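# Four arms carry a loaded container onto the pallet

## Task

Get the container entirely onto the pallet, with its load still inside at the end. Keep it level the whole way, and let nothing drop freely more than a few centimetres. The arm bases are: arm1 at x=-0.33 y=+0.72 z=+1.07 facing -71; arm2 at x=+0.07 y=-0.47 z=+1.10 facing +102; arm3 at x=+0.62 y=-0.60 z=+0.63 facing +121; arm4 at x=+0.69 y=+0.75 z=+0.61 facing -100 (metres; facing in degrees counter-clockwise from +x). Finish by releasing the container and moving the arms away; it only counts if the container stays in place with no robot holding it.

## Robot and tools

ROBOTS. Four identical i2rt Big YAM arms, arm1 to arm4. Each has six revolute joints, a two-finger gripper and a wrist camera. With joints 1 and 6 at zero and the hand level and pointing forward, the wrist camera sits on top of the hand and looks toward the fingertips. The hand reaches roughly 1.0 m from the joint-1 axis. A fixed room camera, cam_high, also watches the scene. Loose objects may occasionally get a short shove from outside.

FRAME. One shared scene frame. The origin is on the floor and +z is up. Base positions and facings are given in the task. Facing is in degrees counter-clockwise from +x, and at joint1 = 0 an arm unfolds along its facing. The hand point is midway between the fingertips. The hand's z axis runs along the fingers, and its y axis is the direction the fingers open and close.

TOOL execute_actions. Arguments: "actions", a list holding exactly one action (or empty, which only reports state and images), and optional "cameras", a list of camera names from arm1_cam_wrist, arm2_cam_wrist, arm3_cam_wrist, arm4_cam_wrist, cam_high, all. Omitted, null or ["all"] returns every camera, [] returns none. An action is one object keyed by robot name ("arm1" to "arm4"). Each robot's value is {"joints": {...}}, with named, absolute joint targets, not offsets:
- joint1_rad, -2.879 to 2.879 rad (tolerance 0.045). Base yaw; positive turns counter-clockwise seen from above.
- joint2_rad, 0 to 3.141 (0.14). Shoulder; 0 puts the upper arm roughly level pointing backward, and increasing values raise it and then carry it forward.
- joint3_rad, 0 to 3.019 (0.09). Elbow; 0 is fully folded, and larger values open it.
- joint4_rad, -1.692 to 1.57 (0.055). Hand pitch; positive tips the fingers up.
- joint5_rad, -1.57 to 1.57 (0.03). Sideways hand swing; positive goes to the arm's right.
- joint6_rad, -2.094 to 2.094 (0.035). Hand roll; positive is clockwise viewed from behind the hand.
- gripper_m, 0 to 0.093 m (0.003). Fingertip gap. The pad force is capped near 50-62 N per finger, and some grippers are weaker.
Any subset of joints and robots may be named, and all named motions begin together. Joints move at different speeds, so the hand can sweep a wide path between postures. A robot or joint left out may still be driving toward an earlier target. An unknown key or an out-of-range number rejects the whole call, and nothing moves.

TOOL wait: {"seconds": 0 to 10}. It sends no new command while the simulation keeps running, and returns the same state and images.

TOOL zoom_image: {"camera": name, "region": [x0, y0, x1, y1]}, in pixels from the image's top-left corner, at most 504 x 504. It only works on a camera that gave a full image in the latest result.

TOOL finished_scene: {"scene": number of the current scene}. It ends the scene permanently, after the last command has been held for a while, and reports success. A reply that contains no tool call ends the whole run.

RESULT LINES. Each result gives every robot's state (joint_positions, joint torques, joint_status, on_its_own) plus images, listed in the order of the "pictures" line.
- joint_status gives the outcome for each named joint. "off_target" means it stopped short and may still be pushing. "contact_stop" or "time_out" means the old target was dropped and the joint holds where it stopped. A time_out joint can keep a target that is nearby (within 0.375, 0.375, 0.113, 0.225, 0.075, 0.3 rad for joints 1-6) and keep pushing.
- "joint command not followed", with a "cause:" line, means a self/inter-arm clearance check blocked that arm's joint targets, and its joints read "not_followed". The arm may keep retrying those targets on later actions. The gripper part of the command still runs. Calls without an action never show this line.
- on_its_own lists what the arm is doing without a command. Its "held at" value is the joint's target, not its actual position.
- Torques are raw drive outputs with a per-arm offset and scale, plus noise. They are nonzero even in free air, and friction can fake or hide a load.
- A MOTOR HOT line appears at 85 °C. At 100 °C an OVER-TEMPERATURE FAULT releases that arm's motors and gripper, so the arm drops until the motor cools. Named keys then show "limit_stop_at_motor_heat"; resend those targets afterwards. Some heat carries into later scenes.
After any stop is reported, further motion calls in that same reply are skipped.

TIMING. Between your replies the simulation keeps running and the robots hold their last command, so long thinking while holding a load heats motors and can sink joints.

CAUTIONS. The arms do not yield on contact and can push hard. To relieve a stuck joint, command its reported position; a target very close to the current position may not move it at all. The collision check ignores fingers, gripper housings and wrist cameras, and it may react too late. Arms pressing hard on each other ends the run with a failure, and a hard hit may too. Touches between an object and a robot are harmless, and no state line reports robot-to-robot contact. Never push anything out of the work area or onto the floor. Keep the container level, avoid slips and drops, and at the end open the grippers and move every arm clear.

Each tool is called by a JSON object that holds its "name" and its "arguments", one argument or row to a line.

## Session

{"name": "execute_actions", "arguments": {
  "actions": []
}}

Scene clock: 0.00 s.
Joint torques (N m, as the arm reports them, + toward a larger angle): no reading
Motor temperatures (°C, as the motors report them): arm1=[20 20 23 20 19 21] | arm2=[20 21 21 22 22 21] | arm3=[23 20 20 22 21 22] | arm4=[23 20 20 21 20 22]
arm1.joint_positions: joint1_rad=+0.170 joint2_rad=+0.528 joint3_rad=+1.445 joint4_rad=-1.280 joint5_rad=-0.126 joint6_rad=+0.216 gripper_m=+0.094
arm1.joint_status: not commanded
arm1.hand: x=-0.2183 y=+0.5642 z=+1.6645 quat_wxyz=(-0.539, -0.464, -0.678, +0.188) (m; scene frame)
arm2.joint_positions: joint1_rad=-0.616 joint2_rad=+0.446 joint3_rad=+1.337 joint4_rad=-1.350 joint5_rad=-0.025 joint6_rad=+0.195 gripper_m=+0.094
arm2.joint_status: not commanded
arm2.hand: x=+0.1430 y=-0.3170 z=+1.6463 quat_wxyz=(-0.400, +0.397, -0.751, -0.344) (m; scene frame)
arm3.joint_positions: joint1_rad=-0.604 joint2_rad=+0.605 joint3_rad=+1.404 joint4_rad=-1.285 joint5_rad=-0.233 joint6_rad=-0.240 gripper_m=+0.094
arm3.joint_status: not commanded
arm3.hand: x=+0.5876 y=-0.3599 z=+1.1904 quat_wxyz=(-0.354, +0.694, -0.501, -0.378) (m; scene frame)
arm4.joint_positions: joint1_rad=-0.424 joint2_rad=+0.512 joint3_rad=+1.392 joint4_rad=-1.378 joint5_rad=+0.069 joint6_rad=+0.099 gripper_m=+0.094
arm4.joint_status: not commanded
arm4.hand: x=+0.5770 y=+0.6098 z=+1.1632 quat_wxyz=(-0.237, -0.785, -0.343, +0.458) (m; scene frame)
pictures: arm1_cam_wrist, arm2_cam_wrist, arm3_cam_wrist, arm4_cam_wrist, cam_high
Images, in order (width x height): arm1_cam_wrist 504x504, arm2_cam_wrist 504x504, arm3_cam_wrist 504x504, arm4_cam_wrist 504x504, cam_high 504x504.

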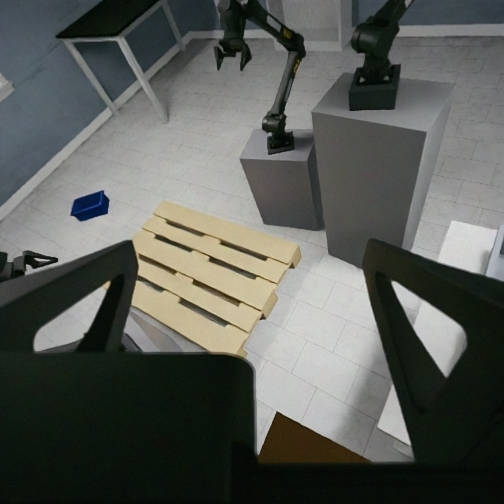

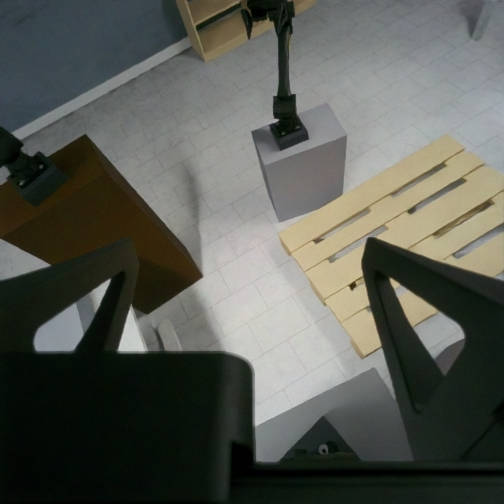

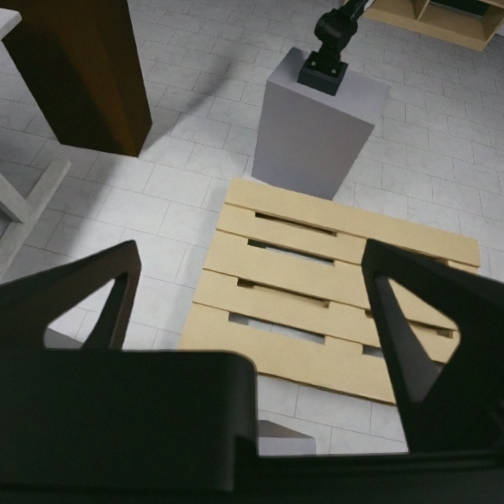

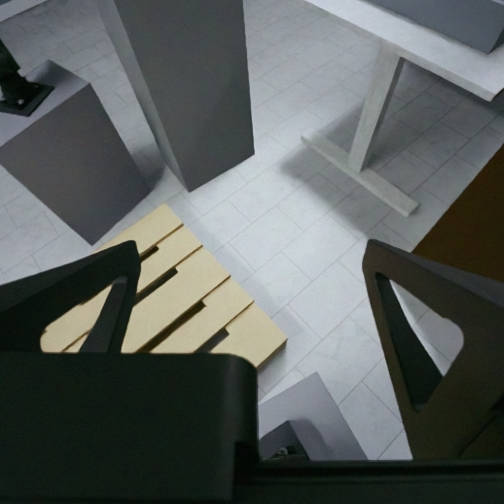

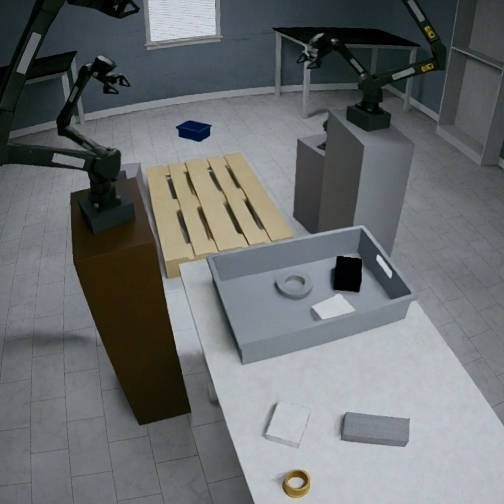

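{"name": "execute_actions", "arguments": {
  "actions": [
    {"arm1":{"joints":{"joint4_rad":-0.4}},"arm2":{"joints":{"joint3_rad":0.7}},"arm3":{"joints":{"joint2_rad":1.3}},"arm4":{"joints":{"joint5_rad":0.9}}}
  ],
  "cameras": ["cam_high"]
}}

Scene clock: 16.30 s.
Joint torques (N m, as the arm reports them, + toward a larger angle): arm1=[-0.62  4.85  7.73  2.4   0.02 -0.01] | arm2=[-0.27  2.49 10.37  1.04 -0.01  0.04] | arm3=[ -1.5  -15.46  10.1    1.36  -0.15  -0.14] | arm4=[1.34 3.22 9.85 1.73 0.41 0.  ]
Motor temperatures (°C, as the motors report them): arm1=[20 20 25 20 19 21] | arm2=[20 21 23 22 22 21] | arm3=[23 20 21 23 21 22] | arm4=[23 20 22 21 20 22]
arm1.joint_positions: joint1_rad=+0.170 joint2_rad=+0.528 joint3_rad=+1.445 joint4_rad=-0.420 joint5_rad=-0.126 joint6_rad=+0.216 gripper_m=+0.094
arm1.joint_status: all done
arm1.hand: x=-0.2253 y=+0.5765 z=+1.8678 quat_wxyz=(-0.795, -0.262, -0.440, +0.326) (m; scene frame)
arm2.joint_positions: joint1_rad=-0.616 joint2_rad=+0.445 joint3_rad=+0.713 joint4_rad=-1.350 joint5_rad=-0.025 joint6_rad=+0.195 gripper_m=+0.094
arm2.joint_status: all done
arm2.hand: x=+0.1480 y=-0.2945 z=+1.3416 quat_wxyz=(-0.176, +0.452, -0.859, -0.166) (m; scene frame)
arm3.joint_positions: joint1_rad=-0.604 joint2_rad=+1.324 joint3_rad=+1.407 joint4_rad=-1.285 joint5_rad=-0.233 joint6_rad=-0.240 gripper_m=+0.094
arm3.joint_status: all done
arm3.hand: x=+0.6054 y=-0.1289 z=+0.9466 quat_wxyz=(-0.079, +0.763, -0.612, -0.194) (m; scene frame)
arm4.joint_positions: joint1_rad=-0.424 joint2_rad=+0.512 joint3_rad=+1.392 joint4_rad=-1.378 joint5_rad=+0.895 joint6_rad=+0.099 gripper_m=+0.094
arm4.joint_status: all done
arm4.hand: x=+0.5085 y=+0.7259 z=+1.1930 quat_wxyz=(+0.083, -0.795, -0.122, +0.588) (m; scene frame)
pictures: cam_high
Images, in order (width x height): cam_high 504x504.

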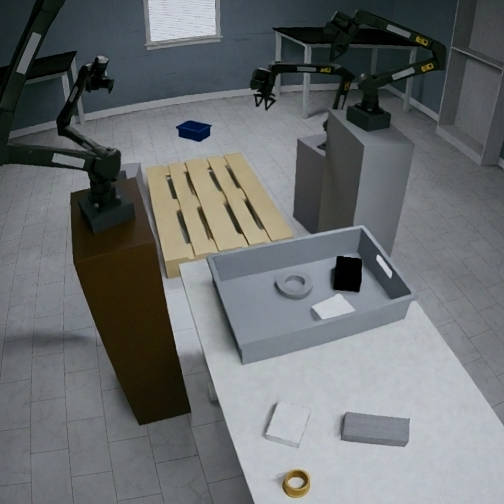

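{"name": "execute_actions", "arguments": {
  "actions": [
    {"arm1":{"joints":{"joint1_rad":-0.25,"joint2_rad":1.362,"joint3_rad":0.904,"joint4_rad":-1.113,"joint5_rad":0,"joint6_rad":0}},"arm2":{"joints":{"joint1_rad":0.6,"joint2_rad":1.362,"joint3_rad":0.904,"joint4_rad":-1.113,"joint5_rad":0,"joint6_rad":0}},"arm3":{"joints":{"joint2_rad":0.9,"joint3_rad":0.9,"joint5_rad":0,"joint6_rad":0}},"arm4":{"joints":{"joint1_rad":0,"joint2_rad":0.9,"joint3_rad":0.9,"joint5_rad":0,"joint6_rad":0}}}
  ]
}}

Scene clock: 49.50 s.
Joint torques (N m, as the arm reports them, + toward a larger angle): arm1=[-0.74 -8.78 10.25  0.26  0.06 -0.12] | arm2=[-0.4  -7.33 11.47  0.4  -0.03 -0.09] | arm3=[-1.56 -5.55  9.25  1.25  0.2  -0.04] | arm4=[ 1.84 -3.18 12.81  0.82 -0.34 -0.17]
Motor temperatures (°C, as the motors report them): arm1=[20 20 26 20 19 21] | arm2=[20 21 24 22 22 21] | arm3=[23 21 23 23 21 22] | arm4=[23 20 22 21 20 22]
arm1.joint_positions: joint1_rad=-0.248 joint2_rad=+1.347 joint3_rad=+0.875 joint4_rad=-1.100 joint5_rad=-0.002 joint6_rad=+0.012 gripper_m=+0.094
arm1.joint_status: all done
arm1.hand: x=-0.2984 y=+0.3770 z=+1.1635 quat_wxyz=(-0.002, -0.682, -0.732, -0.001) (m; scene frame)
arm2.joint_positions: joint1_rad=+0.601 joint2_rad=+1.346 joint3_rad=+0.885 joint4_rad=-1.122 joint5_rad=+0.001 joint6_rad=+0.012 gripper_m=+0.094
arm2.joint_status: all done
arm2.hand: x=-0.1745 y=-0.2351 z=+1.2070 quat_wxyz=(+0.002, +0.926, -0.378, -0.002) (m; scene frame)
arm3.joint_positions: joint1_rad=-0.604 joint2_rad=+0.895 joint3_rad=+0.884 joint4_rad=-1.285 joint5_rad=-0.004 joint6_rad=-0.013 gripper_m=+0.094
arm3.joint_status: all done
arm3.hand: x=+0.6337 y=-0.3081 z=+0.8552 quat_wxyz=(-0.100, +0.682, -0.719, -0.088) (m; scene frame)
arm4.joint_positions: joint1_rad=-0.006 joint2_rad=+0.895 joint3_rad=+0.887 joint4_rad=-1.377 joint5_rad=+0.005 joint6_rad=+0.016 gripper_m=+0.094
arm4.joint_status: all done
arm4.hand: x=+0.6400 y=+0.4908 z=+0.8354 quat_wxyz=(-0.060, -0.772, -0.629, +0.077) (m; scene frame)
pictures: arm1_cam_wrist, arm2_cam_wrist, arm3_cam_wrist, arm4_cam_wrist, cam_high
Images, in order (width x height): arm1_cam_wrist 504x504, arm2_cam_wrist 504x504, arm3_cam_wrist 504x504, arm4_cam_wrist 504x504, cam_high 504x504.

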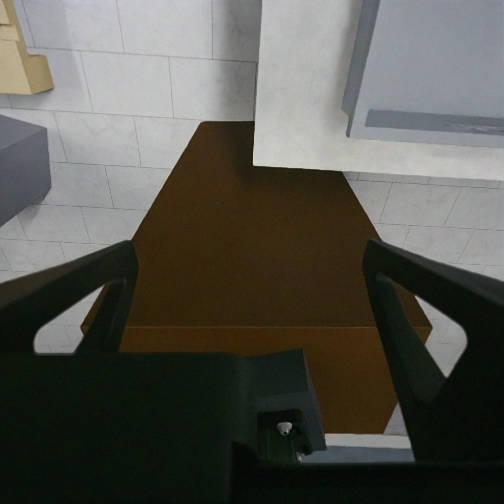

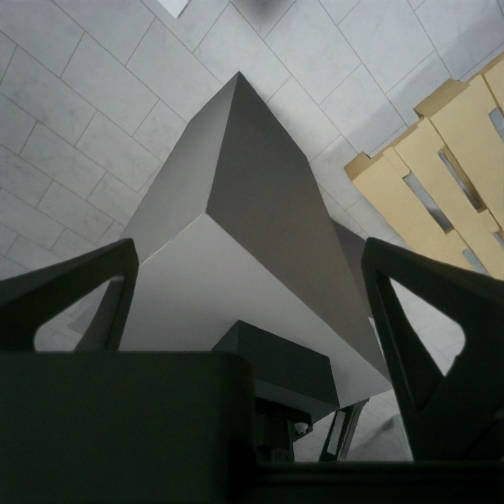

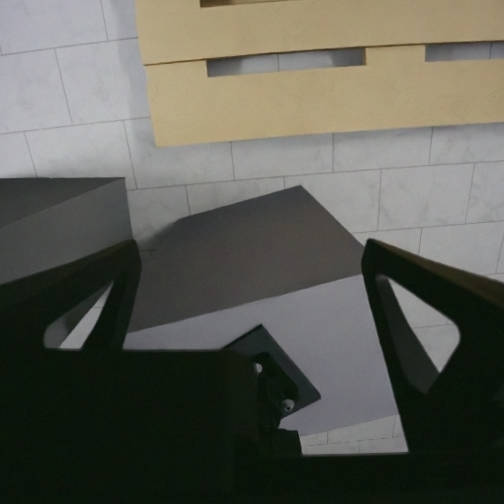

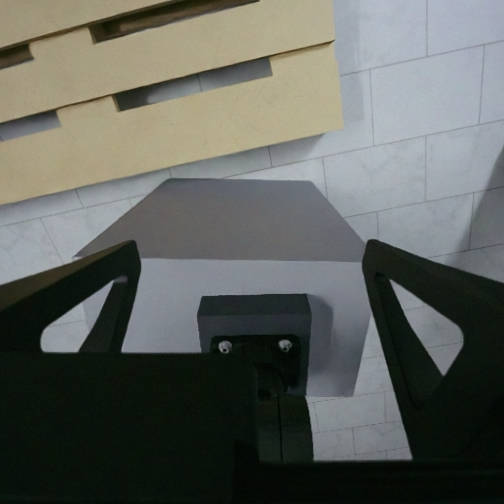

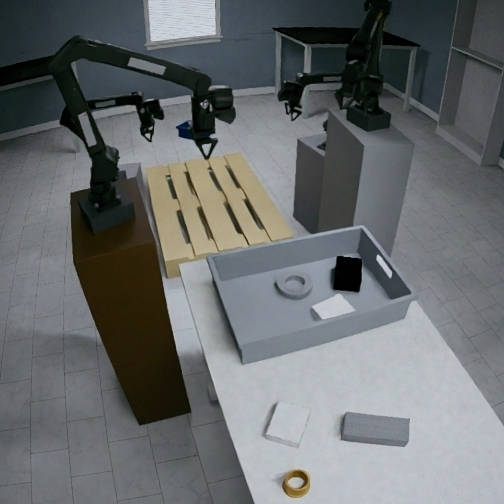

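{"name": "execute_actions", "arguments": {
  "actions": [
    {"arm1":{"joints":{"joint1_rad":-0.936,"joint2_rad":1.78,"joint3_rad":1.365,"joint4_rad":-1.136,"joint6_rad":0.967}},"arm2":{"joints":{"joint1_rad":1.044,"joint2_rad":2.378,"joint3_rad":2.115,"joint4_rad":-1.29,"joint6_rad":-0.318}}}
  ],
  "cameras": ["arm1_cam_wrist","arm2_cam_wrist","cam_high"]
}}

Scene clock: 69.53 s.
Joint torques (N m, as the arm reports them, + toward a larger angle): arm1=[ -0.16 -17.8   11.18   0.43   0.06   0.1 ] | arm2=[ -0.57 -23.18  14.37  -0.61  -0.06  -0.09] | arm3=[-1.16 -5.63  9.29  1.21  0.2  -0.02] | arm4=[ 1.84 -2.98 12.75  0.84 -0.34 -0.17]
Motor temperatures (°C, as the motors report them): arm1=[20 21 28 20 19 21] | arm2=[20 21 25 22 22 21] | arm3=[23 21 23 23 21 22] | arm4=[23 20 24 21 20 22]
arm1.joint_positions: joint1_rad=-0.947 joint2_rad=+1.779 joint3_rad=+1.325 joint4_rad=-1.129 joint5_rad=+0.000 joint6_rad=+0.955 gripper_m=+0.094
arm1.joint_status: all done
arm1.hand: x=-0.6199 y=+0.3066 z=+1.1411 quat_wxyz=(+0.004, -1.000, +0.000, -0.005) (m; scene frame)
arm2.joint_positions: joint1_rad=+1.047 joint2_rad=+2.356 joint3_rad=+2.071 joint4_rad=-1.276 joint5_rad=+0.001 joint6_rad=-0.305 gripper_m=+0.094
arm2.joint_status: all done
arm2.hand: x=-0.5996 y=-0.2506 z=+1.1107 quat_wxyz=(-0.004, +1.000, -0.006, -0.012) (m; scene frame)
arm3.joint_positions: joint1_rad=-0.604 joint2_rad=+0.895 joint3_rad=+0.884 joint4_rad=-1.285 joint5_rad=-0.004 joint6_rad=-0.013 gripper_m=+0.094
arm3.joint_status: not commanded
arm3.hand: x=+0.6337 y=-0.3081 z=+0.8552 quat_wxyz=(-0.100, +0.682, -0.719, -0.088) (m; scene frame)
arm4.joint_positions: joint1_rad=-0.006 joint2_rad=+0.895 joint3_rad=+0.887 joint4_rad=-1.377 joint5_rad=+0.005 joint6_rad=+0.016 gripper_m=+0.094
arm4.joint_status: not commanded
arm4.hand: x=+0.6400 y=+0.4908 z=+0.8354 quat_wxyz=(-0.060, -0.772, -0.629, +0.077) (m; scene frame)
pictures: arm1_cam_wrist, arm2_cam_wrist, cam_high
Images, in order (width x height): arm1_cam_wrist 504x504, arm2_cam_wrist 504x504, cam_high 504x504.

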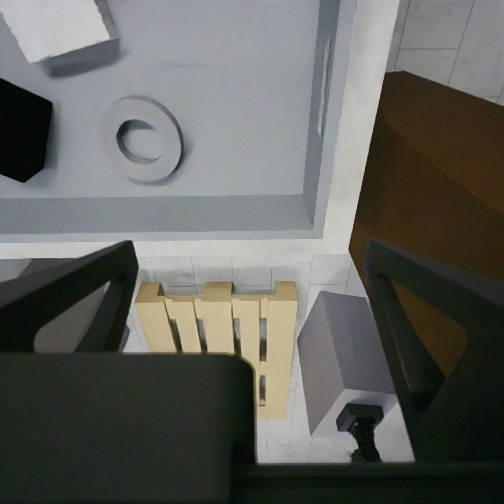

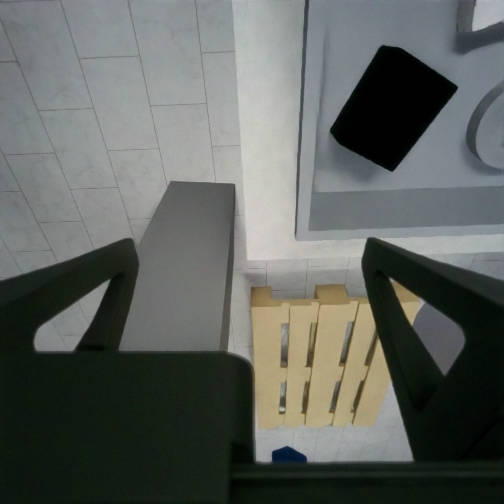

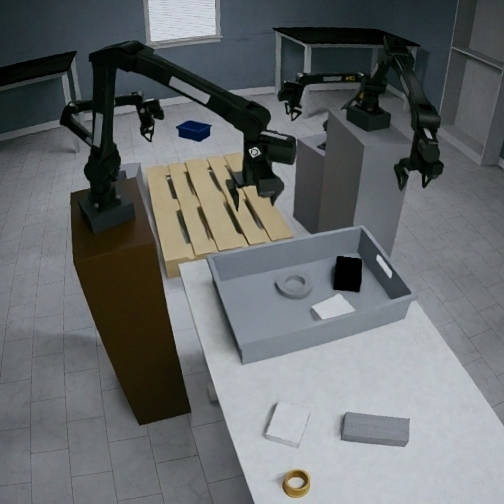

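{"name": "execute_actions", "arguments": {
  "actions": [
    {"arm1":{"joints":{"joint1_rad":-1.168,"joint2_rad":2.496,"joint3_rad":1.9,"joint4_rad":-0.935,"joint6_rad":-0.85}},"arm2":{"joints":{"joint1_rad":0.73,"joint2_rad":2.481,"joint3_rad":1.70,"joint4_rad":-0.768,"joint6_rad":0.95}}}
  ],
  "cameras": ["arm1_cam_wrist","arm2_cam_wrist","cam_high"]
}}

Scene clock: 142.07 s.
Joint torques (N m, as the arm reports them, + toward a larger angle): arm1=[ -0.22 -27.6    9.87   0.82  -0.09  -0.16] | arm2=[ -0.32 -22.83   8.22   0.71   0.02   0.19] | arm3=[-1.19 -5.56  9.19  1.2   0.18 -0.01] | arm4=[ 1.83 -2.96 12.74  0.84 -0.34 -0.17]
Motor temperatures (°C, as the motors report them): arm1=[20 22 31 20 19 21] | arm2=[20 24 28 22 22 21] | arm3=[23 21 24 23 21 22] | arm4=[23 20 25 21 20 22]
arm1.joint_positions: joint1_rad=-1.172 joint2_rad=+2.503 joint3_rad=+1.866 joint4_rad=-0.939 joint5_rad=+0.000 joint6_rad=-0.838 gripper_m=+0.094
arm1.joint_status: all done
arm1.hand: x=-0.8271 y=+0.2719 z=+0.8952 quat_wxyz=(-0.002, -0.708, -0.706, -0.003) (m; scene frame)
arm2.joint_positions: joint1_rad=+0.733 joint2_rad=+2.477 joint3_rad=+1.697 joint4_rad=-0.784 joint5_rad=+0.002 joint6_rad=+0.937 gripper_m=+0.094
arm2.joint_status: all done
arm2.hand: x=-0.4432 y=-0.0954 z=+0.9081 quat_wxyz=(+0.003, +0.708, -0.706, -0.010) (m; scene frame)
arm3.joint_positions: joint1_rad=-0.604 joint2_rad=+0.895 joint3_rad=+0.884 joint4_rad=-1.285 joint5_rad=-0.004 joint6_rad=-0.013 gripper_m=+0.094
arm3.joint_status: not commanded
arm3.hand: x=+0.6337 y=-0.3081 z=+0.8552 quat_wxyz=(-0.100, +0.682, -0.719, -0.088) (m; scene frame)
arm4.joint_positions: joint1_rad=-0.006 joint2_rad=+0.895 joint3_rad=+0.887 joint4_rad=-1.377 joint5_rad=+0.005 joint6_rad=+0.016 gripper_m=+0.094
arm4.joint_status: not commanded
arm4.hand: x=+0.6400 y=+0.4908 z=+0.8354 quat_wxyz=(-0.060, -0.772, -0.629, +0.077) (m; scene frame)
pictures: arm1_cam_wrist, arm2_cam_wrist, cam_high
Images, in order (width x height): arm1_cam_wrist 504x504, arm2_cam_wrist 504x504, cam_high 504x504.

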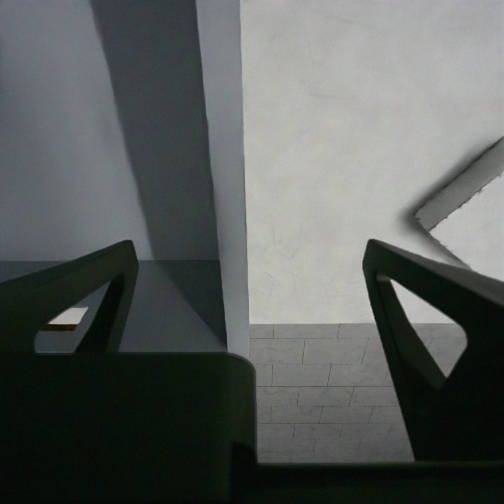

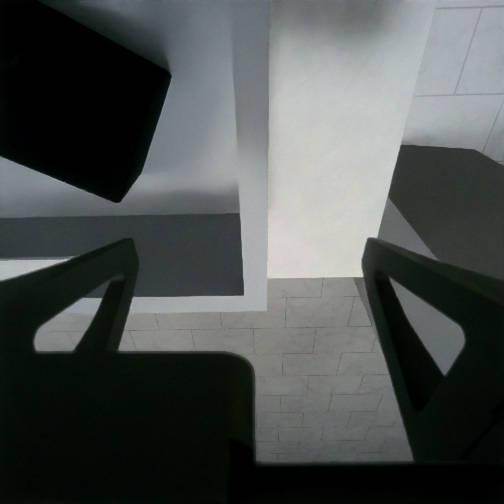

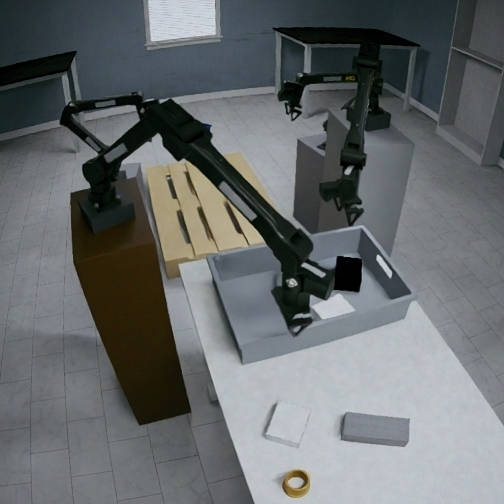

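{"name": "execute_actions", "arguments": {
  "actions": [
    {"arm1":{"joints":{"joint1_rad":-1.148,"joint2_rad":2.715,"joint3_rad":1.963,"joint4_rad":-0.77,"joint6_rad":-0.81}},"arm2":{"joints":{"joint1_rad":0.7365,"joint2_rad":2.76,"joint3_rad":1.885,"joint4_rad":-0.65}}}
  ],
  "cameras": ["arm1_cam_wrist","arm2_cam_wrist"]
}}

Scene clock: 155.23 s.
Joint torques (N m, as the arm reports them, + toward a larger angle): arm1=[ -0.06 -27.68   7.38   1.14  -0.2    0.12] | arm2=[ -1.04 -18.22   7.78   0.05   0.25   0.16] | arm3=[-1.22 -5.53  9.17  1.15  0.18  0.  ] | arm4=[ 1.83 -2.96 12.74  0.84 -0.34 -0.18]
Motor temperatures (°C, as the motors report them): arm1=[20 23 30 20 19 21] | arm2=[20 24 27 22 22 21] | arm3=[23 21 24 23 21 22] | arm4=[23 20 25 21 20 22]
arm1.joint_positions: joint1_rad=-1.155 joint2_rad=+2.715 joint3_rad=+1.952 joint4_rad=-0.782 joint5_rad=+0.002 joint6_rad=-0.821 gripper_m=+0.094
arm1.joint_status: all done
arm1.hand: x=-0.8234 y=+0.2602 z=+0.7822 quat_wxyz=(+0.000, -0.708, -0.706, +0.013) (m; scene frame)
arm2.joint_positions: joint1_rad=+0.746 joint2_rad=+2.671 joint3_rad=+1.889 joint4_rad=-0.645 joint5_rad=-0.004 joint6_rad=+0.938 gripper_m=+0.094
arm2.joint_status: all done
arm2.hand: x=-0.4998 y=-0.0670 z=+0.8419 quat_wxyz=(+0.016, +0.710, -0.700, -0.077) (m; scene frame)
arm3.joint_positions: joint1_rad=-0.604 joint2_rad=+0.895 joint3_rad=+0.884 joint4_rad=-1.285 joint5_rad=-0.004 joint6_rad=-0.013 gripper_m=+0.094
arm3.joint_status: not commanded
arm3.hand: x=+0.6337 y=-0.3081 z=+0.8552 quat_wxyz=(-0.100, +0.682, -0.719, -0.088) (m; scene frame)
arm4.joint_positions: joint1_rad=-0.006 joint2_rad=+0.895 joint3_rad=+0.887 joint4_rad=-1.377 joint5_rad=+0.005 joint6_rad=+0.016 gripper_m=+0.094
arm4.joint_status: not commanded
arm4.hand: x=+0.6400 y=+0.4908 z=+0.8354 quat_wxyz=(-0.060, -0.772, -0.629, +0.077) (m; scene frame)
pictures: arm1_cam_wrist, arm2_cam_wrist
Images, in order (width x height): arm1_cam_wrist 504x504, arm2_cam_wrist 504x504.

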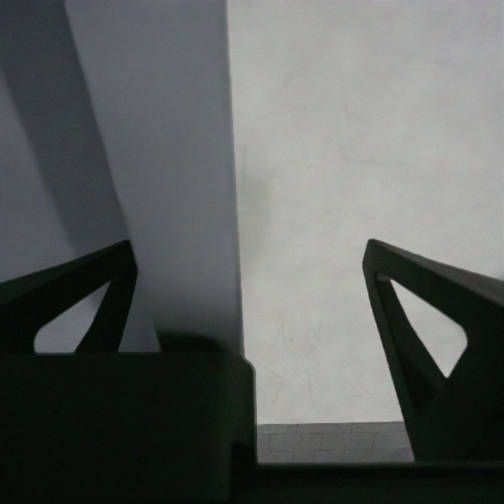

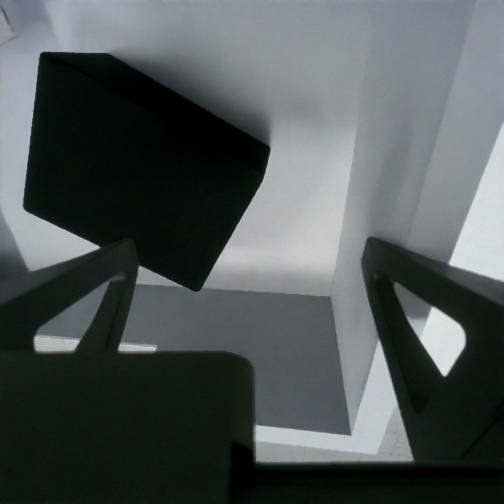

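{"name": "execute_actions", "arguments": {
  "actions": [
    {"arm1":{"joints":{"joint1_rad":-1.135,"joint3_rad":1.92}},"arm2":{"joints":{"joint2_rad":2.55}}}
  ],
  "cameras": []
}}

{"name": "execute_actions", "arguments": {
  "actions": [
    {"arm2":{"joints":{"joint1_rad":0.73,"joint3_rad":1.73,"joint2_rad":2.5,"joint4_rad":-0.75}}}
  ],
  "cameras": []
}}

{"name": "execute_actions", "arguments": {
  "actions": [
    {"arm2":{"joints":{"joint3_rad":1.77,"joint2_rad":2.64,"joint4_rad":-0.70}}}
  ],
  "cameras": ["arm1_cam_wrist","arm2_cam_wrist"]
}}

Scene clock: 163.47 s.
Joint torques (N m, as the arm reports them, + toward a larger angle): arm1=[  0.31 -26.92   6.39   1.03  -0.2    0.12] | arm2=[ -0.78 -24.39   8.93   0.28   0.22   0.16] | arm3=[-1.43 -5.41  9.28  1.22  0.18 -0.02] | arm4=[ 1.84 -2.97 12.74  0.84 -0.34 -0.17]
Motor temperatures (°C, as the motors report them): arm1=[20 24 29 20 19 21] | arm2=[20 24 26 22 22 21] | arm3=[23 21 24 23 21 22] | arm4=[23 20 26 21 20 22]
arm1.joint_positions: joint1_rad=-1.146 joint2_rad=+2.715 joint3_rad=+1.920 joint4_rad=-0.781 joint5_rad=+0.003 joint6_rad=-0.821 gripper_m=+0.094
arm1.joint_status: all done
arm1.hand: x=-0.8080 y=+0.2668 z=+0.7741 quat_wxyz=(+0.000, -0.705, -0.709, -0.002) (m; scene frame)
arm2.joint_positions: joint1_rad=+0.744 joint2_rad=+2.535 joint3_rad=+1.889 joint4_rad=-0.645 joint5_rad=-0.003 joint6_rad=+0.938 gripper_m=+0.094
arm2.joint_status: all done
arm2.hand: x=-0.5368 y=-0.0380 z=+0.9382 quat_wxyz=(+0.027, +0.704, -0.695, -0.144) (m; scene frame)
arm3.joint_positions: joint1_rad=-0.604 joint2_rad=+0.895 joint3_rad=+0.884 joint4_rad=-1.285 joint5_rad=-0.004 joint6_rad=-0.013 gripper_m=+0.094
arm3.joint_status: not commanded
arm3.hand: x=+0.6337 y=-0.3081 z=+0.8552 quat_wxyz=(-0.100, +0.682, -0.719, -0.088) (m; scene frame)
arm4.joint_positions: joint1_rad=-0.006 joint2_rad=+0.895 joint3_rad=+0.887 joint4_rad=-1.377 joint5_rad=+0.005 joint6_rad=+0.016 gripper_m=+0.094
arm4.joint_status: not commanded
arm4.hand: x=+0.6400 y=+0.4908 z=+0.8354 quat_wxyz=(-0.060, -0.772, -0.629, +0.077) (m; scene frame)
pictures: none
No camera images: the call's "cameras" was empty. Leave "cameras" out to get every camera's image.

Scene clock: 164.43 s.
Joint torques (N m, as the arm reports them, + toward a larger angle): arm1=[  0.16 -27.06   6.24   1.05  -0.2    0.11] | arm2=[ -0.76 -23.97   7.73  -0.46   0.23   0.18] | arm3=[-1.58 -5.32  9.18  1.14  0.19 -0.05] | arm4=[ 1.85 -2.96 12.74  0.84 -0.34 -0.17]
Motor temperatures (°C, as the motors report them): arm1=[20 24 29 20 19 21] | arm2=[20 24 26 22 22 21] | arm3=[23 21 24 23 21 22] | arm4=[23 20 26 21 20 22]
arm1.joint_positions: joint1_rad=-1.146 joint2_rad=+2.715 joint3_rad=+1.920 joint4_rad=-0.781 joint5_rad=+0.003 joint6_rad=-0.821 gripper_m=+0.094
arm1.joint_status: not commanded
arm1.hand: x=-0.8080 y=+0.2668 z=+0.7741 quat_wxyz=(+0.000, -0.705, -0.709, -0.002) (m; scene frame)
arm2.joint_positions: joint1_rad=+0.736 joint2_rad=+2.505 joint3_rad=+1.734 joint4_rad=-0.738 joint5_rad=-0.003 joint6_rad=+0.938 gripper_m=+0.094
arm2.joint_status: all done
arm2.hand: x=-0.4620 y=-0.0858 z=+0.9016 quat_wxyz=(+0.009, +0.708, -0.705, -0.037) (m; scene frame)
arm3.joint_positions: joint1_rad=-0.604 joint2_rad=+0.895 joint3_rad=+0.884 joint4_rad=-1.285 joint5_rad=-0.004 joint6_rad=-0.013 gripper_m=+0.094
arm3.joint_status: not commanded
arm3.hand: x=+0.6337 y=-0.3081 z=+0.8552 quat_wxyz=(-0.100, +0.682, -0.719, -0.088) (m; scene frame)
arm4.joint_positions: joint1_rad=-0.006 joint2_rad=+0.895 joint3_rad=+0.887 joint4_rad=-1.377 joint5_rad=+0.005 joint6_rad=+0.016 gripper_m=+0.094
arm4.joint_status: not commanded
arm4.hand: x=+0.6400 y=+0.4908 z=+0.8354 quat_wxyz=(-0.060, -0.772, -0.629, +0.077) (m; scene frame)
pictures: none
No camera images: the call's "cameras" was empty. Leave "cameras" out to get every camera's image.

Scene clock: 165.90 s.
Joint torques (N m, as the arm reports them, + toward a larger angle): arm1=[  0.17 -26.89   6.28   1.03  -0.21   0.11] | arm2=[ -0.75 -21.61   9.53   0.56   0.22   0.18] | arm3=[-1.23 -5.8   9.15  1.24  0.2  -0.02] | arm4=[ 1.82 -2.98 12.74  0.83 -0.34 -0.17]
Motor temperatures (°C, as the motors report them): arm1=[20 24 29 20 19 21] | arm2=[20 24 26 22 22 21] | arm3=[23 21 24 23 21 22] | arm4=[23 20 26 21 20 22]
arm1.joint_positions: joint1_rad=-1.146 joint2_rad=+2.715 joint3_rad=+1.920 joint4_rad=-0.781 joint5_rad=+0.003 joint6_rad=-0.821 gripper_m=+0.094
arm1.joint_status: not commanded
arm1.hand: x=-0.8080 y=+0.2668 z=+0.7741 quat_wxyz=(+0.000, -0.705, -0.709, -0.002) (m; scene frame)
arm2.joint_positions: joint1_rad=+0.736 joint2_rad=+2.616 joint3_rad=+1.744 joint4_rad=-0.713 joint5_rad=-0.003 joint6_rad=+0.938 gripper_m=+0.094
arm2.joint_status: all done
arm2.hand: x=-0.4385 y=-0.1032 z=+0.8352 quat_wxyz=(+0.003, +0.709, -0.705, +0.001) (m; scene frame)
arm3.joint_positions: joint1_rad=-0.604 joint2_rad=+0.895 joint3_rad=+0.884 joint4_rad=-1.285 joint5_rad=-0.004 joint6_rad=-0.013 gripper_m=+0.094
arm3.joint_status: not commanded
arm3.hand: x=+0.6337 y=-0.3081 z=+0.8552 quat_wxyz=(-0.100, +0.682, -0.719, -0.088) (m; scene frame)
arm4.joint_positions: joint1_rad=-0.006 joint2_rad=+0.895 joint3_rad=+0.887 joint4_rad=-1.377 joint5_rad=+0.005 joint6_rad=+0.016 gripper_m=+0.094
arm4.joint_status: not commanded
arm4.hand: x=+0.6400 y=+0.4908 z=+0.8354 quat_wxyz=(-0.060, -0.772, -0.629, +0.077) (m; scene frame)
pictures: arm1_cam_wrist, arm2_cam_wrist
Images, in order (width x height): arm1_cam_wrist 504x504, arm2_cam_wrist 504x504.

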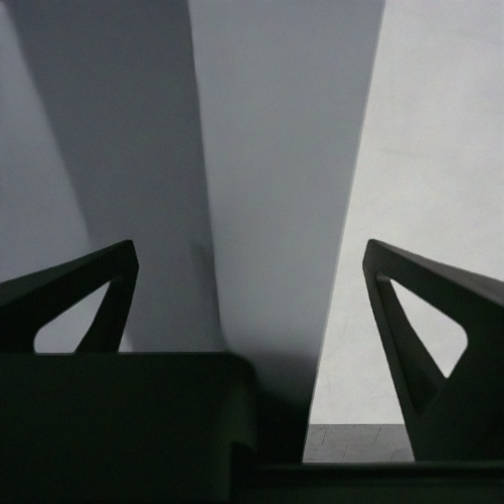

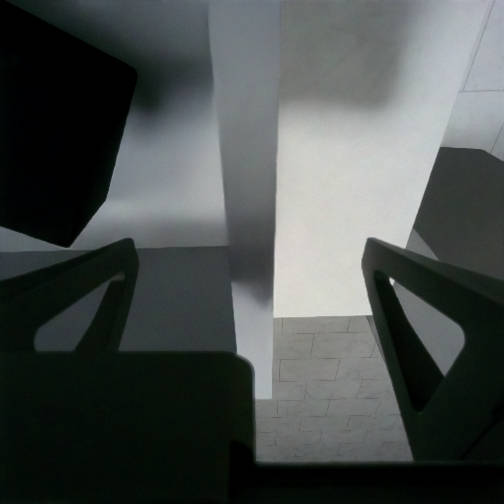

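{"name": "execute_actions", "arguments": {
  "actions": [
    {"arm2":{"joints":{"joint3_rad":1.86,"joint2_rad":2.775,"joint4_rad":-0.65}}}
  ],
  "cameras": ["arm2_cam_wrist"]
}}

{"name": "execute_actions", "arguments": {
  "actions": [
    {"arm2":{"joints":{"gripper_m":0}},"arm1":{"joints":{"gripper_m":0}}}
  ],
  "cameras": ["arm1_cam_wrist","arm2_cam_wrist","cam_high"]
}}

Scene clock: 176.43 s.
Joint torques (N m, as the arm reports them, + toward a larger angle): arm1=[  0.25 -26.95   6.28   1.04  -0.2    0.11] | arm2=[ -0.78 -21.73   8.98   0.45   0.22   0.18] | arm3=[-1.49 -5.5   9.23  1.23  0.2  -0.03] | arm4=[ 1.83 -3.   12.75  0.84 -0.34 -0.17]
Motor temperatures (°C, as the motors report them): arm1=[20 24 28 20 19 21] | arm2=[20 24 26 22 22 21] | arm3=[23 21 25 23 21 22] | arm4=[23 20 26 21 20 22]
arm1.joint_positions: joint1_rad=-1.146 joint2_rad=+2.715 joint3_rad=+1.920 joint4_rad=-0.781 joint5_rad=+0.003 joint6_rad=-0.821 gripper_m=+0.094
arm1.joint_status: not commanded
arm1.hand: x=-0.8080 y=+0.2668 z=+0.7741 quat_wxyz=(+0.000, -0.705, -0.709, -0.002) (m; scene frame)
arm2.joint_positions: joint1_rad=+0.736 joint2_rad=+2.743 joint3_rad=+1.838 joint4_rad=-0.661 joint5_rad=-0.003 joint6_rad=+0.938 gripper_m=+0.094
arm2.joint_status: all done
arm2.hand: x=-0.4465 y=-0.0976 z=+0.7808 quat_wxyz=(+0.005, +0.709, -0.705, -0.009) (m; scene frame)
arm3.joint_positions: joint1_rad=-0.604 joint2_rad=+0.895 joint3_rad=+0.884 joint4_rad=-1.285 joint5_rad=-0.004 joint6_rad=-0.013 gripper_m=+0.094
arm3.joint_status: not commanded
arm3.hand: x=+0.6337 y=-0.3081 z=+0.8552 quat_wxyz=(-0.100, +0.682, -0.719, -0.088) (m; scene frame)
arm4.joint_positions: joint1_rad=-0.006 joint2_rad=+0.895 joint3_rad=+0.887 joint4_rad=-1.377 joint5_rad=+0.005 joint6_rad=+0.016 gripper_m=+0.094
arm4.joint_status: not commanded
arm4.hand: x=+0.6400 y=+0.4908 z=+0.8354 quat_wxyz=(-0.060, -0.772, -0.629, +0.077) (m; scene frame)
pictures: arm2_cam_wrist
Images, in order (width x height): arm2_cam_wrist 504x504.

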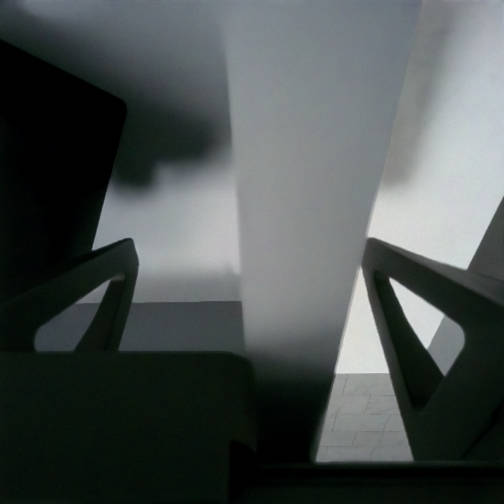

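Scene clock: 177.17 s.
Joint torques (N m, as the arm reports them, + toward a larger angle): arm1=[  1.02 -26.93   6.42   1.35   0.14   0.12] | arm2=[ -0.76 -21.44   9.05  -0.1    0.54   0.2 ] | arm3=[-1.12 -5.69  9.29  1.17  0.2  -0.01] | arm4=[ 1.79 -2.96 12.74  0.84 -0.34 -0.17]
Motor temperatures (°C, as the motors report them): arm1=[20 24 28 20 19 21] | arm2=[20 24 26 22 22 21] | arm3=[23 21 25 23 21 22] | arm4=[23 20 26 21 20 22]
arm1.joint_positions: joint1_rad=-1.158 joint2_rad=+2.715 joint3_rad=+1.918 joint4_rad=-0.790 joint5_rad=-0.007 joint6_rad=-0.822 gripper_m=+0.012
arm1.joint_status: gripper_m off_target (ended at +0.012, target +0.000)
arm1.hand: x=-0.8096 y=+0.2737 z=+0.7735 quat_wxyz=(-0.005, -0.709, -0.705, -0.008) (m; scene frame)
arm2.joint_positions: joint1_rad=+0.737 joint2_rad=+2.743 joint3_rad=+1.836 joint4_rad=-0.648 joint5_rad=-0.010 joint6_rad=+0.936 gripper_m=+0.012
arm2.joint_status: gripper_m off_target (ended at +0.012, target +0.000)
arm2.hand: x=-0.4490 y=-0.0977 z=+0.7803 quat_wxyz=(+0.009, +0.710, -0.704, -0.014) (m; scene frame)
arm3.joint_positions: joint1_rad=-0.604 joint2_rad=+0.895 joint3_rad=+0.884 joint4_rad=-1.285 joint5_rad=-0.004 joint6_rad=-0.013 gripper_m=+0.094
arm3.joint_status: not commanded
arm3.hand: x=+0.6337 y=-0.3081 z=+0.8552 quat_wxyz=(-0.100, +0.682, -0.719, -0.088) (m; scene frame)
arm4.joint_positions: joint1_rad=-0.006 joint2_rad=+0.895 joint3_rad=+0.887 joint4_rad=-1.377 joint5_rad=+0.005 joint6_rad=+0.016 gripper_m=+0.094
arm4.joint_status: not commanded
arm4.hand: x=+0.6400 y=+0.4908 z=+0.8354 quat_wxyz=(-0.060, -0.772, -0.629, +0.077) (m; scene frame)
pictures: arm1_cam_wrist, arm2_cam_wrist, cam_high
Images, in order (width x height): arm1_cam_wrist 504x504, arm2_cam_wrist 504x504, cam_high 504x504.

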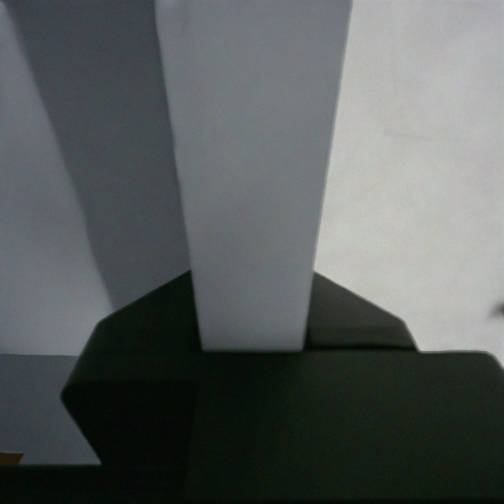

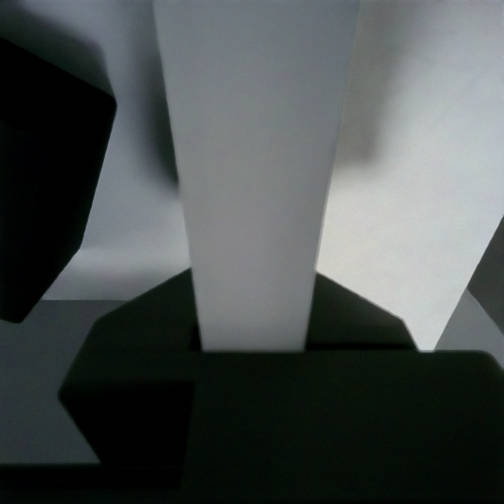

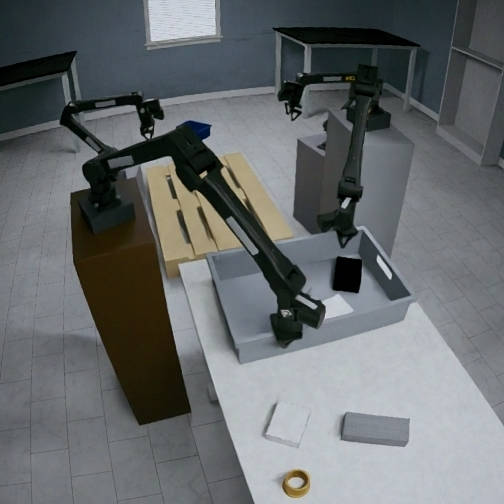

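{"name": "execute_actions", "arguments": {
  "actions": [
    {"arm1":{"joints":{"joint2_rad":2.60,"joint3_rad":1.87,"joint4_rad":-0.81}},"arm2":{"joints":{"joint2_rad":2.65,"joint3_rad":1.825,"joint4_rad":-0.715}}}
  ],
  "cameras": ["cam_high"]
}}

Scene clock: 187.33 s.
Joint torques (N m, as the arm reports them, + toward a larger angle): arm1=[  1.04 -34.51   6.62  -0.04   0.23  -0.11] | arm2=[ -0.32 -30.41   6.35  -2.79   0.45  -0.03] | arm3=[-1.43 -5.82  9.33  1.15  0.2  -0.04] | arm4=[ 1.84 -2.97 12.74  0.84 -0.34 -0.17]
Motor temperatures (°C, as the motors report them): arm1=[20 25 28 20 19 21] | arm2=[20 24 26 22 22 21] | arm3=[23 21 25 23 21 22] | arm4=[23 20 26 21 20 22]
arm1.joint_positions: joint1_rad=-1.159 joint2_rad=+2.688 joint3_rad=+1.863 joint4_rad=-0.791 joint5_rad=-0.009 joint6_rad=-0.800 gripper_m=+0.011
arm1.joint_status: all done
arm1.hand: x=-0.7963 y=+0.2859 z=+0.7760 quat_wxyz=(-0.006, -0.717, -0.697, -0.023) (m; scene frame)
arm2.joint_positions: joint1_rad=+0.732 joint2_rad=+2.737 joint3_rad=+1.831 joint4_rad=-0.654 joint5_rad=-0.008 joint6_rad=+0.957 gripper_m=+0.012
arm2.joint_status: joint4_rad time_out (moved -0.006 of -0.067); the others done
arm2.on_its_own: joint4_rad reads -0.654 and still pushes toward -0.715 since a time_out
arm2.hand: x=-0.4458 y=-0.0957 z=+0.7828 quat_wxyz=(+0.008, +0.701, -0.713, -0.011) (m; scene frame)
arm3.joint_positions: joint1_rad=-0.604 joint2_rad=+0.895 joint3_rad=+0.884 joint4_rad=-1.285 joint5_rad=-0.004 joint6_rad=-0.013 gripper_m=+0.094
arm3.joint_status: not commanded
arm3.hand: x=+0.6337 y=-0.3081 z=+0.8552 quat_wxyz=(-0.100, +0.682, -0.719, -0.088) (m; scene frame)
arm4.joint_positions: joint1_rad=-0.006 joint2_rad=+0.895 joint3_rad=+0.887 joint4_rad=-1.377 joint5_rad=+0.005 joint6_rad=+0.016 gripper_m=+0.094
arm4.joint_status: not commanded
arm4.hand: x=+0.6400 y=+0.4908 z=+0.8354 quat_wxyz=(-0.060, -0.772, -0.629, +0.077) (m; scene frame)
pictures: cam_high
Images, in order (width x height): cam_high 504x504.

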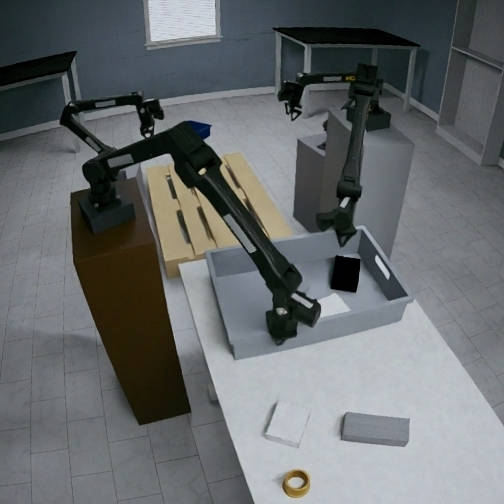

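{"name": "execute_actions", "arguments": {
  "actions": [
    {"arm1":{"joints":{"joint2_rad":2.50,"joint3_rad":1.92,"joint4_rad":-0.80}},"arm2":{"joints":{"joint2_rad":2.54,"joint3_rad":1.86,"joint4_rad":-0.69}}}
  ],
  "cameras": ["cam_high"]
}}

Scene clock: 192.60 s.
Joint torques (N m, as the arm reports them, + toward a larger angle): arm1=[  2.61 -36.71  11.17   1.07  -0.58   0.2 ] | arm2=[ -0.98 -34.45  10.06  -0.67   1.95   0.06] | arm3=[-1.48 -5.55  9.27  1.26  0.2  -0.03] | arm4=[ 1.85 -3.   12.74  0.84 -0.34 -0.17]
Motor temperatures (°C, as the motors report them): arm1=[20 25 28 20 19 21] | arm2=[20 25 25 22 23 21] | arm3=[23 21 25 23 21 22] | arm4=[23 20 26 21 20 22]
arm1.joint_positions: joint1_rad=-1.174 joint2_rad=+2.611 joint3_rad=+1.863 joint4_rad=-0.810 joint5_rad=+0.013 joint6_rad=-0.829 gripper_m=+0.011
arm1.joint_status: all done
arm1.hand: x=-0.8246 y=+0.2785 z=+0.8247 quat_wxyz=(+0.005, -0.712, -0.702, +0.005) (m; scene frame)
arm2.joint_positions: joint1_rad=+0.739 joint2_rad=+2.677 joint3_rad=+1.830 joint4_rad=-0.675 joint5_rad=-0.042 joint6_rad=+0.949 gripper_m=+0.012
arm2.joint_status: all done
arm2.hand: x=-0.4681 y=-0.0923 z=+0.8202 quat_wxyz=(+0.028, +0.706, -0.707, -0.027) (m; scene frame)
arm3.joint_positions: joint1_rad=-0.604 joint2_rad=+0.895 joint3_rad=+0.884 joint4_rad=-1.285 joint5_rad=-0.004 joint6_rad=-0.013 gripper_m=+0.094
arm3.joint_status: not commanded
arm3.hand: x=+0.6337 y=-0.3081 z=+0.8552 quat_wxyz=(-0.100, +0.682, -0.719, -0.088) (m; scene frame)
arm4.joint_positions: joint1_rad=-0.006 joint2_rad=+0.895 joint3_rad=+0.887 joint4_rad=-1.377 joint5_rad=+0.005 joint6_rad=+0.016 gripper_m=+0.094
arm4.joint_status: not commanded
arm4.hand: x=+0.6400 y=+0.4908 z=+0.8354 quat_wxyz=(-0.060, -0.772, -0.629, +0.077) (m; scene frame)
pictures: cam_high
Images, in order (width x height): cam_high 504x504.

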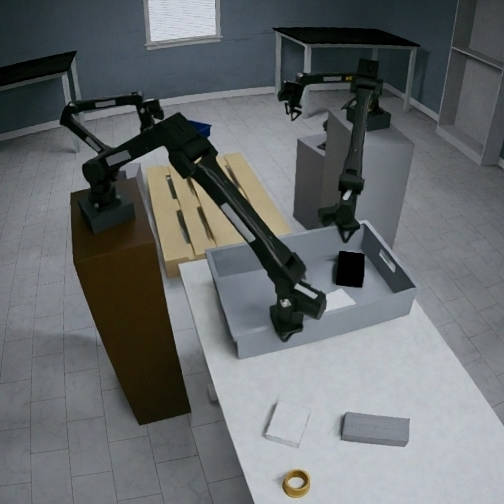

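{"name": "execute_actions", "arguments": {
  "actions": [
    {"arm1":{"joints":{"joint1_rad":-1.02,"joint2_rad":2.30,"joint3_rad":1.52,"joint4_rad":-0.66,"joint6_rad":-0.685}},"arm2":{"joints":{"joint1_rad":0.615,"joint2_rad":2.337,"joint3_rad":1.46,"joint4_rad":-0.55,"joint5_rad":0.01,"joint6_rad":0.82}}}
  ],
  "cameras": ["cam_high"]
}}

Scene clock: 206.23 s.
Joint torques (N m, as the arm reports them, + toward a larger angle): arm1=[  1.37 -32.61   8.33   1.32   0.47   0.23] | arm2=[  0.56 -28.38   8.14   0.24   1.36   0.12] | arm3=[-1.3  -5.25  9.31  1.13  0.18 -0.02] | arm4=[ 1.8  -2.99 12.75  0.84 -0.34 -0.17]
Motor temperatures (°C, as the motors report them): arm1=[20 27 30 20 19 21] | arm2=[20 26 26 22 24 21] | arm3=[23 21 25 23 21 22] | arm4=[23 20 26 21 20 22]
arm1.joint_positions: joint1_rad=-1.049 joint2_rad=+2.395 joint3_rad=+1.485 joint4_rad=-0.683 joint5_rad=-0.015 joint6_rad=-0.707 gripper_m=+0.011
arm1.joint_status: all done
arm1.hand: x=-0.7030 y=+0.2852 z=+0.8577 quat_wxyz=(-0.008, -0.711, -0.703, -0.012) (m; scene frame)
arm2.joint_positions: joint1_rad=+0.607 joint2_rad=+2.437 joint3_rad=+1.437 joint4_rad=-0.555 joint5_rad=-0.019 joint6_rad=+0.814 gripper_m=+0.012
arm2.joint_status: all done
arm2.hand: x=-0.3442 y=-0.0851 z=+0.8676 quat_wxyz=(+0.013, +0.707, -0.707, -0.014) (m; scene frame)
arm3.joint_positions: joint1_rad=-0.604 joint2_rad=+0.895 joint3_rad=+0.884 joint4_rad=-1.285 joint5_rad=-0.004 joint6_rad=-0.013 gripper_m=+0.094
arm3.joint_status: not commanded
arm3.hand: x=+0.6337 y=-0.3081 z=+0.8552 quat_wxyz=(-0.100, +0.682, -0.719, -0.088) (m; scene frame)
arm4.joint_positions: joint1_rad=-0.006 joint2_rad=+0.895 joint3_rad=+0.887 joint4_rad=-1.377 joint5_rad=+0.005 joint6_rad=+0.016 gripper_m=+0.094
arm4.joint_status: not commanded
arm4.hand: x=+0.6400 y=+0.4908 z=+0.8354 quat_wxyz=(-0.060, -0.772, -0.629, +0.077) (m; scene frame)
pictures: cam_high
Images, in order (width x height): cam_high 504x504.

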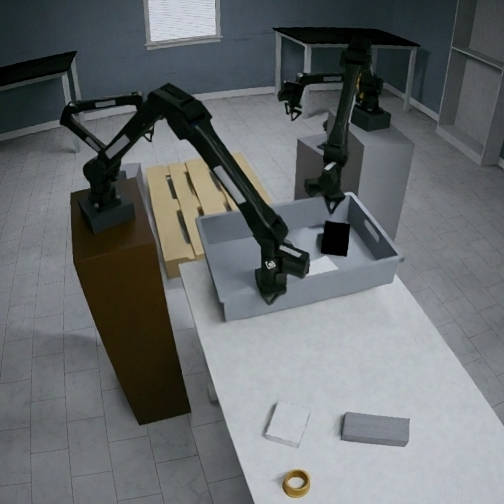

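{"name": "execute_actions", "arguments": {
  "actions": [
    {"arm1":{"joints":{"joint1_rad":-0.835,"joint2_rad":2.212,"joint3_rad":1.272,"joint4_rad":-0.505,"joint6_rad":-0.50}},"arm2":{"joints":{"joint1_rad":0.449,"joint2_rad":2.268,"joint3_rad":1.17,"joint4_rad":-0.365,"joint6_rad":0.65}}}
  ],
  "cameras": []
}}

{"name": "execute_actions", "arguments": {
  "actions": [
    {"arm1":{"joints":{"joint1_rad":-0.607,"joint2_rad":2.162,"joint3_rad":1.114,"joint4_rad":-0.41,"joint6_rad":-0.272}},"arm2":{"joints":{"joint1_rad":0.212,"joint2_rad":2.229,"joint3_rad":0.972,"joint4_rad":-0.225,"joint6_rad":0.415}}}
  ],
  "cameras": ["cam_high"]
}}

Scene clock: 225.53 s.
Joint torques (N m, as the arm reports them, + toward a larger angle): arm1=[  1.08 -29.05   8.34   0.83   0.45  -0.08] | arm2=[  1.03 -24.76   6.02  -0.48   1.34  -0.02] | arm3=[-1.57 -5.72  9.18  1.25  0.19 -0.05] | arm4=[ 1.82 -3.01 12.74  0.84 -0.34 -0.17]
Motor temperatures (°C, as the motors report them): arm1=[20 27 29 20 19 21] | arm2=[20 26 25 22 25 21] | arm3=[23 21 25 23 21 22] | arm4=[23 20 26 21 20 22]
arm1.joint_positions: joint1_rad=-0.851 joint2_rad=+2.303 joint3_rad=+1.222 joint4_rad=-0.512 joint5_rad=-0.013 joint6_rad=-0.495 gripper_m=+0.011
arm1.joint_status: all done
arm1.hand: x=-0.5731 y=+0.2847 z=+0.8514 quat_wxyz=(-0.005, -0.716, -0.698, -0.013) (m; scene frame)
arm2.joint_positions: joint1_rad=+0.435 joint2_rad=+2.357 joint3_rad=+1.150 joint4_rad=-0.355 joint5_rad=-0.019 joint6_rad=+0.656 gripper_m=+0.012
arm2.joint_status: all done
arm2.hand: x=-0.2188 y=-0.0912 z=+0.8561 quat_wxyz=(+0.012, +0.702, -0.712, -0.012) (m; scene frame)
arm3.joint_positions: joint1_rad=-0.604 joint2_rad=+0.895 joint3_rad=+0.884 joint4_rad=-1.285 joint5_rad=-0.004 joint6_rad=-0.013 gripper_m=+0.094
arm3.joint_status: not commanded
arm3.hand: x=+0.6337 y=-0.3081 z=+0.8552 quat_wxyz=(-0.100, +0.682, -0.719, -0.088) (m; scene frame)
arm4.joint_positions: joint1_rad=-0.006 joint2_rad=+0.895 joint3_rad=+0.887 joint4_rad=-1.377 joint5_rad=+0.005 joint6_rad=+0.016 gripper_m=+0.094
arm4.joint_status: not commanded
arm4.hand: x=+0.6400 y=+0.4908 z=+0.8354 quat_wxyz=(-0.060, -0.772, -0.629, +0.077) (m; scene frame)
pictures: none
No camera images: the call's "cameras" was empty. Leave "cameras" out to get every camera's image.

Scene clock: 226.77 s.
Joint torques (N m, as the arm reports them, + toward a larger angle): arm1=[ -0.48 -26.1    7.11   0.92   0.38  -0.13] | arm2=[  1.37 -21.61   4.25  -0.39   1.56   0.02] | arm3=[-1.29 -5.62  9.27  1.24  0.2  -0.02] | arm4=[ 1.84 -2.96 12.74  0.83 -0.34 -0.17]
Motor temperatures (°C, as the motors report them): arm1=[20 27 29 20 19 21] | arm2=[20 26 25 22 25 21] | arm3=[23 21 25 23 21 22] | arm4=[23 20 26 21 20 22]
arm1.joint_positions: joint1_rad=-0.618 joint2_rad=+2.241 joint3_rad=+1.072 joint4_rad=-0.418 joint5_rad=-0.011 joint6_rad=-0.262 gripper_m=+0.011
arm1.joint_status: all done
arm1.hand: x=-0.4540 y=+0.2819 z=+0.8558 quat_wxyz=(-0.002, -0.716, -0.698, -0.010) (m; scene frame)
arm2.joint_positions: joint1_rad=+0.197 joint2_rad=+2.303 joint3_rad=+0.956 joint4_rad=-0.216 joint5_rad=-0.024 joint6_rad=+0.418 gripper_m=+0.012
arm2.joint_status: all done
arm2.hand: x=-0.0972 y=-0.0929 z=+0.8557 quat_wxyz=(+0.013, +0.702, -0.712, -0.015) (m; scene frame)
arm3.joint_positions: joint1_rad=-0.604 joint2_rad=+0.895 joint3_rad=+0.884 joint4_rad=-1.285 joint5_rad=-0.004 joint6_rad=-0.013 gripper_m=+0.094
arm3.joint_status: not commanded
arm3.hand: x=+0.6337 y=-0.3081 z=+0.8552 quat_wxyz=(-0.100, +0.682, -0.719, -0.088) (m; scene frame)
arm4.joint_positions: joint1_rad=-0.006 joint2_rad=+0.895 joint3_rad=+0.887 joint4_rad=-1.377 joint5_rad=+0.005 joint6_rad=+0.016 gripper_m=+0.094
arm4.joint_status: not commanded
arm4.hand: x=+0.6400 y=+0.4908 z=+0.8354 quat_wxyz=(-0.060, -0.772, -0.629, +0.077) (m; scene frame)
pictures: cam_high
Images, in order (width x height): cam_high 504x504.

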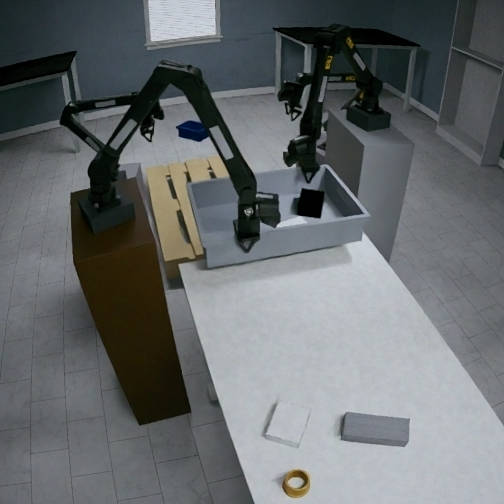

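{"name": "execute_actions", "arguments": {
  "actions": [
    {"arm1":{"joints":{"joint1_rad":-0.345,"joint2_rad":2.142,"joint3_rad":1.068,"joint4_rad":-0.375,"joint6_rad":-0.02}},"arm2":{"joints":{"joint1_rad":-0.075,"joint2_rad":2.217,"joint3_rad":0.882,"joint4_rad":-0.158,"joint5_rad":0.025,"joint6_rad":0.12}},"arm3":{"joints":{"joint1_rad":-1.1}},"arm4":{"joints":{"joint1_rad":0.5}}}
  ],
  "cameras": []
}}

{"name": "execute_actions", "arguments": {
  "actions": [
    {"arm1":{"joints":{"joint1_rad":-0.08,"joint2_rad":2.16,"joint3_rad":1.12,"joint4_rad":-0.41,"joint6_rad":0.246}},"arm2":{"joints":{"joint1_rad":-0.397,"joint2_rad":2.222,"joint3_rad":0.905,"joint4_rad":-0.17,"joint6_rad":-0.20}}}
  ],
  "cameras": ["cam_high"]
}}

Scene clock: 235.43 s.
Joint torques (N m, as the arm reports them, + toward a larger angle): arm1=[  0.37 -26.67   6.37   0.99   0.47  -0.08] | arm2=[  2.4  -20.2    3.11  -0.24   1.73   0.16] | arm3=[-2.   -5.7   9.24  1.19  0.11 -0.03] | arm4=[ 2.02 -2.99 12.74  0.83 -0.25 -0.16]
Motor temperatures (°C, as the motors report them): arm1=[20 26 29 20 19 21] | arm2=[20 26 25 22 25 21] | arm3=[23 21 25 23 21 22] | arm4=[23 20 27 21 20 22]
arm1.joint_positions: joint1_rad=-0.359 joint2_rad=+2.231 joint3_rad=+1.032 joint4_rad=-0.384 joint5_rad=-0.013 joint6_rad=-0.013 gripper_m=+0.011
arm1.joint_status: all done
arm1.hand: x=-0.3371 y=+0.2756 z=+0.8545 quat_wxyz=(-0.002, -0.713, -0.701, -0.009) (m; scene frame)
arm2.joint_positions: joint1_rad=-0.101 joint2_rad=+2.288 joint3_rad=+0.871 joint4_rad=-0.153 joint5_rad=-0.014 joint6_rad=+0.109 gripper_m=+0.012
arm2.joint_status: joint5_rad time_out (moved +0.010 of +0.049); the others done
arm2.on_its_own: joint5_rad reads -0.014 and still pushes toward +0.025 since a time_out
arm2.hand: x=+0.0260 y=-0.0923 z=+0.8537 quat_wxyz=(+0.008, +0.706, -0.708, -0.011) (m; scene frame)
arm3.joint_positions: joint1_rad=-1.092 joint2_rad=+0.895 joint3_rad=+0.884 joint4_rad=-1.285 joint5_rad=-0.002 joint6_rad=-0.011 gripper_m=+0.094
arm3.joint_status: all done
arm3.hand: x=+0.7660 y=-0.3505 z=+0.8568 quat_wxyz=(-0.122, +0.488, -0.862, -0.060) (m; scene frame)
arm4.joint_positions: joint1_rad=+0.491 joint2_rad=+0.895 joint3_rad=+0.887 joint4_rad=-1.377 joint5_rad=+0.003 joint6_rad=+0.015 gripper_m=+0.094
arm4.joint_status: all done
arm4.hand: x=+0.7708 y=+0.4984 z=+0.8348 quat_wxyz=(-0.076, -0.593, -0.800, +0.060) (m; scene frame)
pictures: none
No camera images: the call's "cameras" was empty. Leave "cameras" out to get every camera's image.

not run: a stop came earlier in this reply.


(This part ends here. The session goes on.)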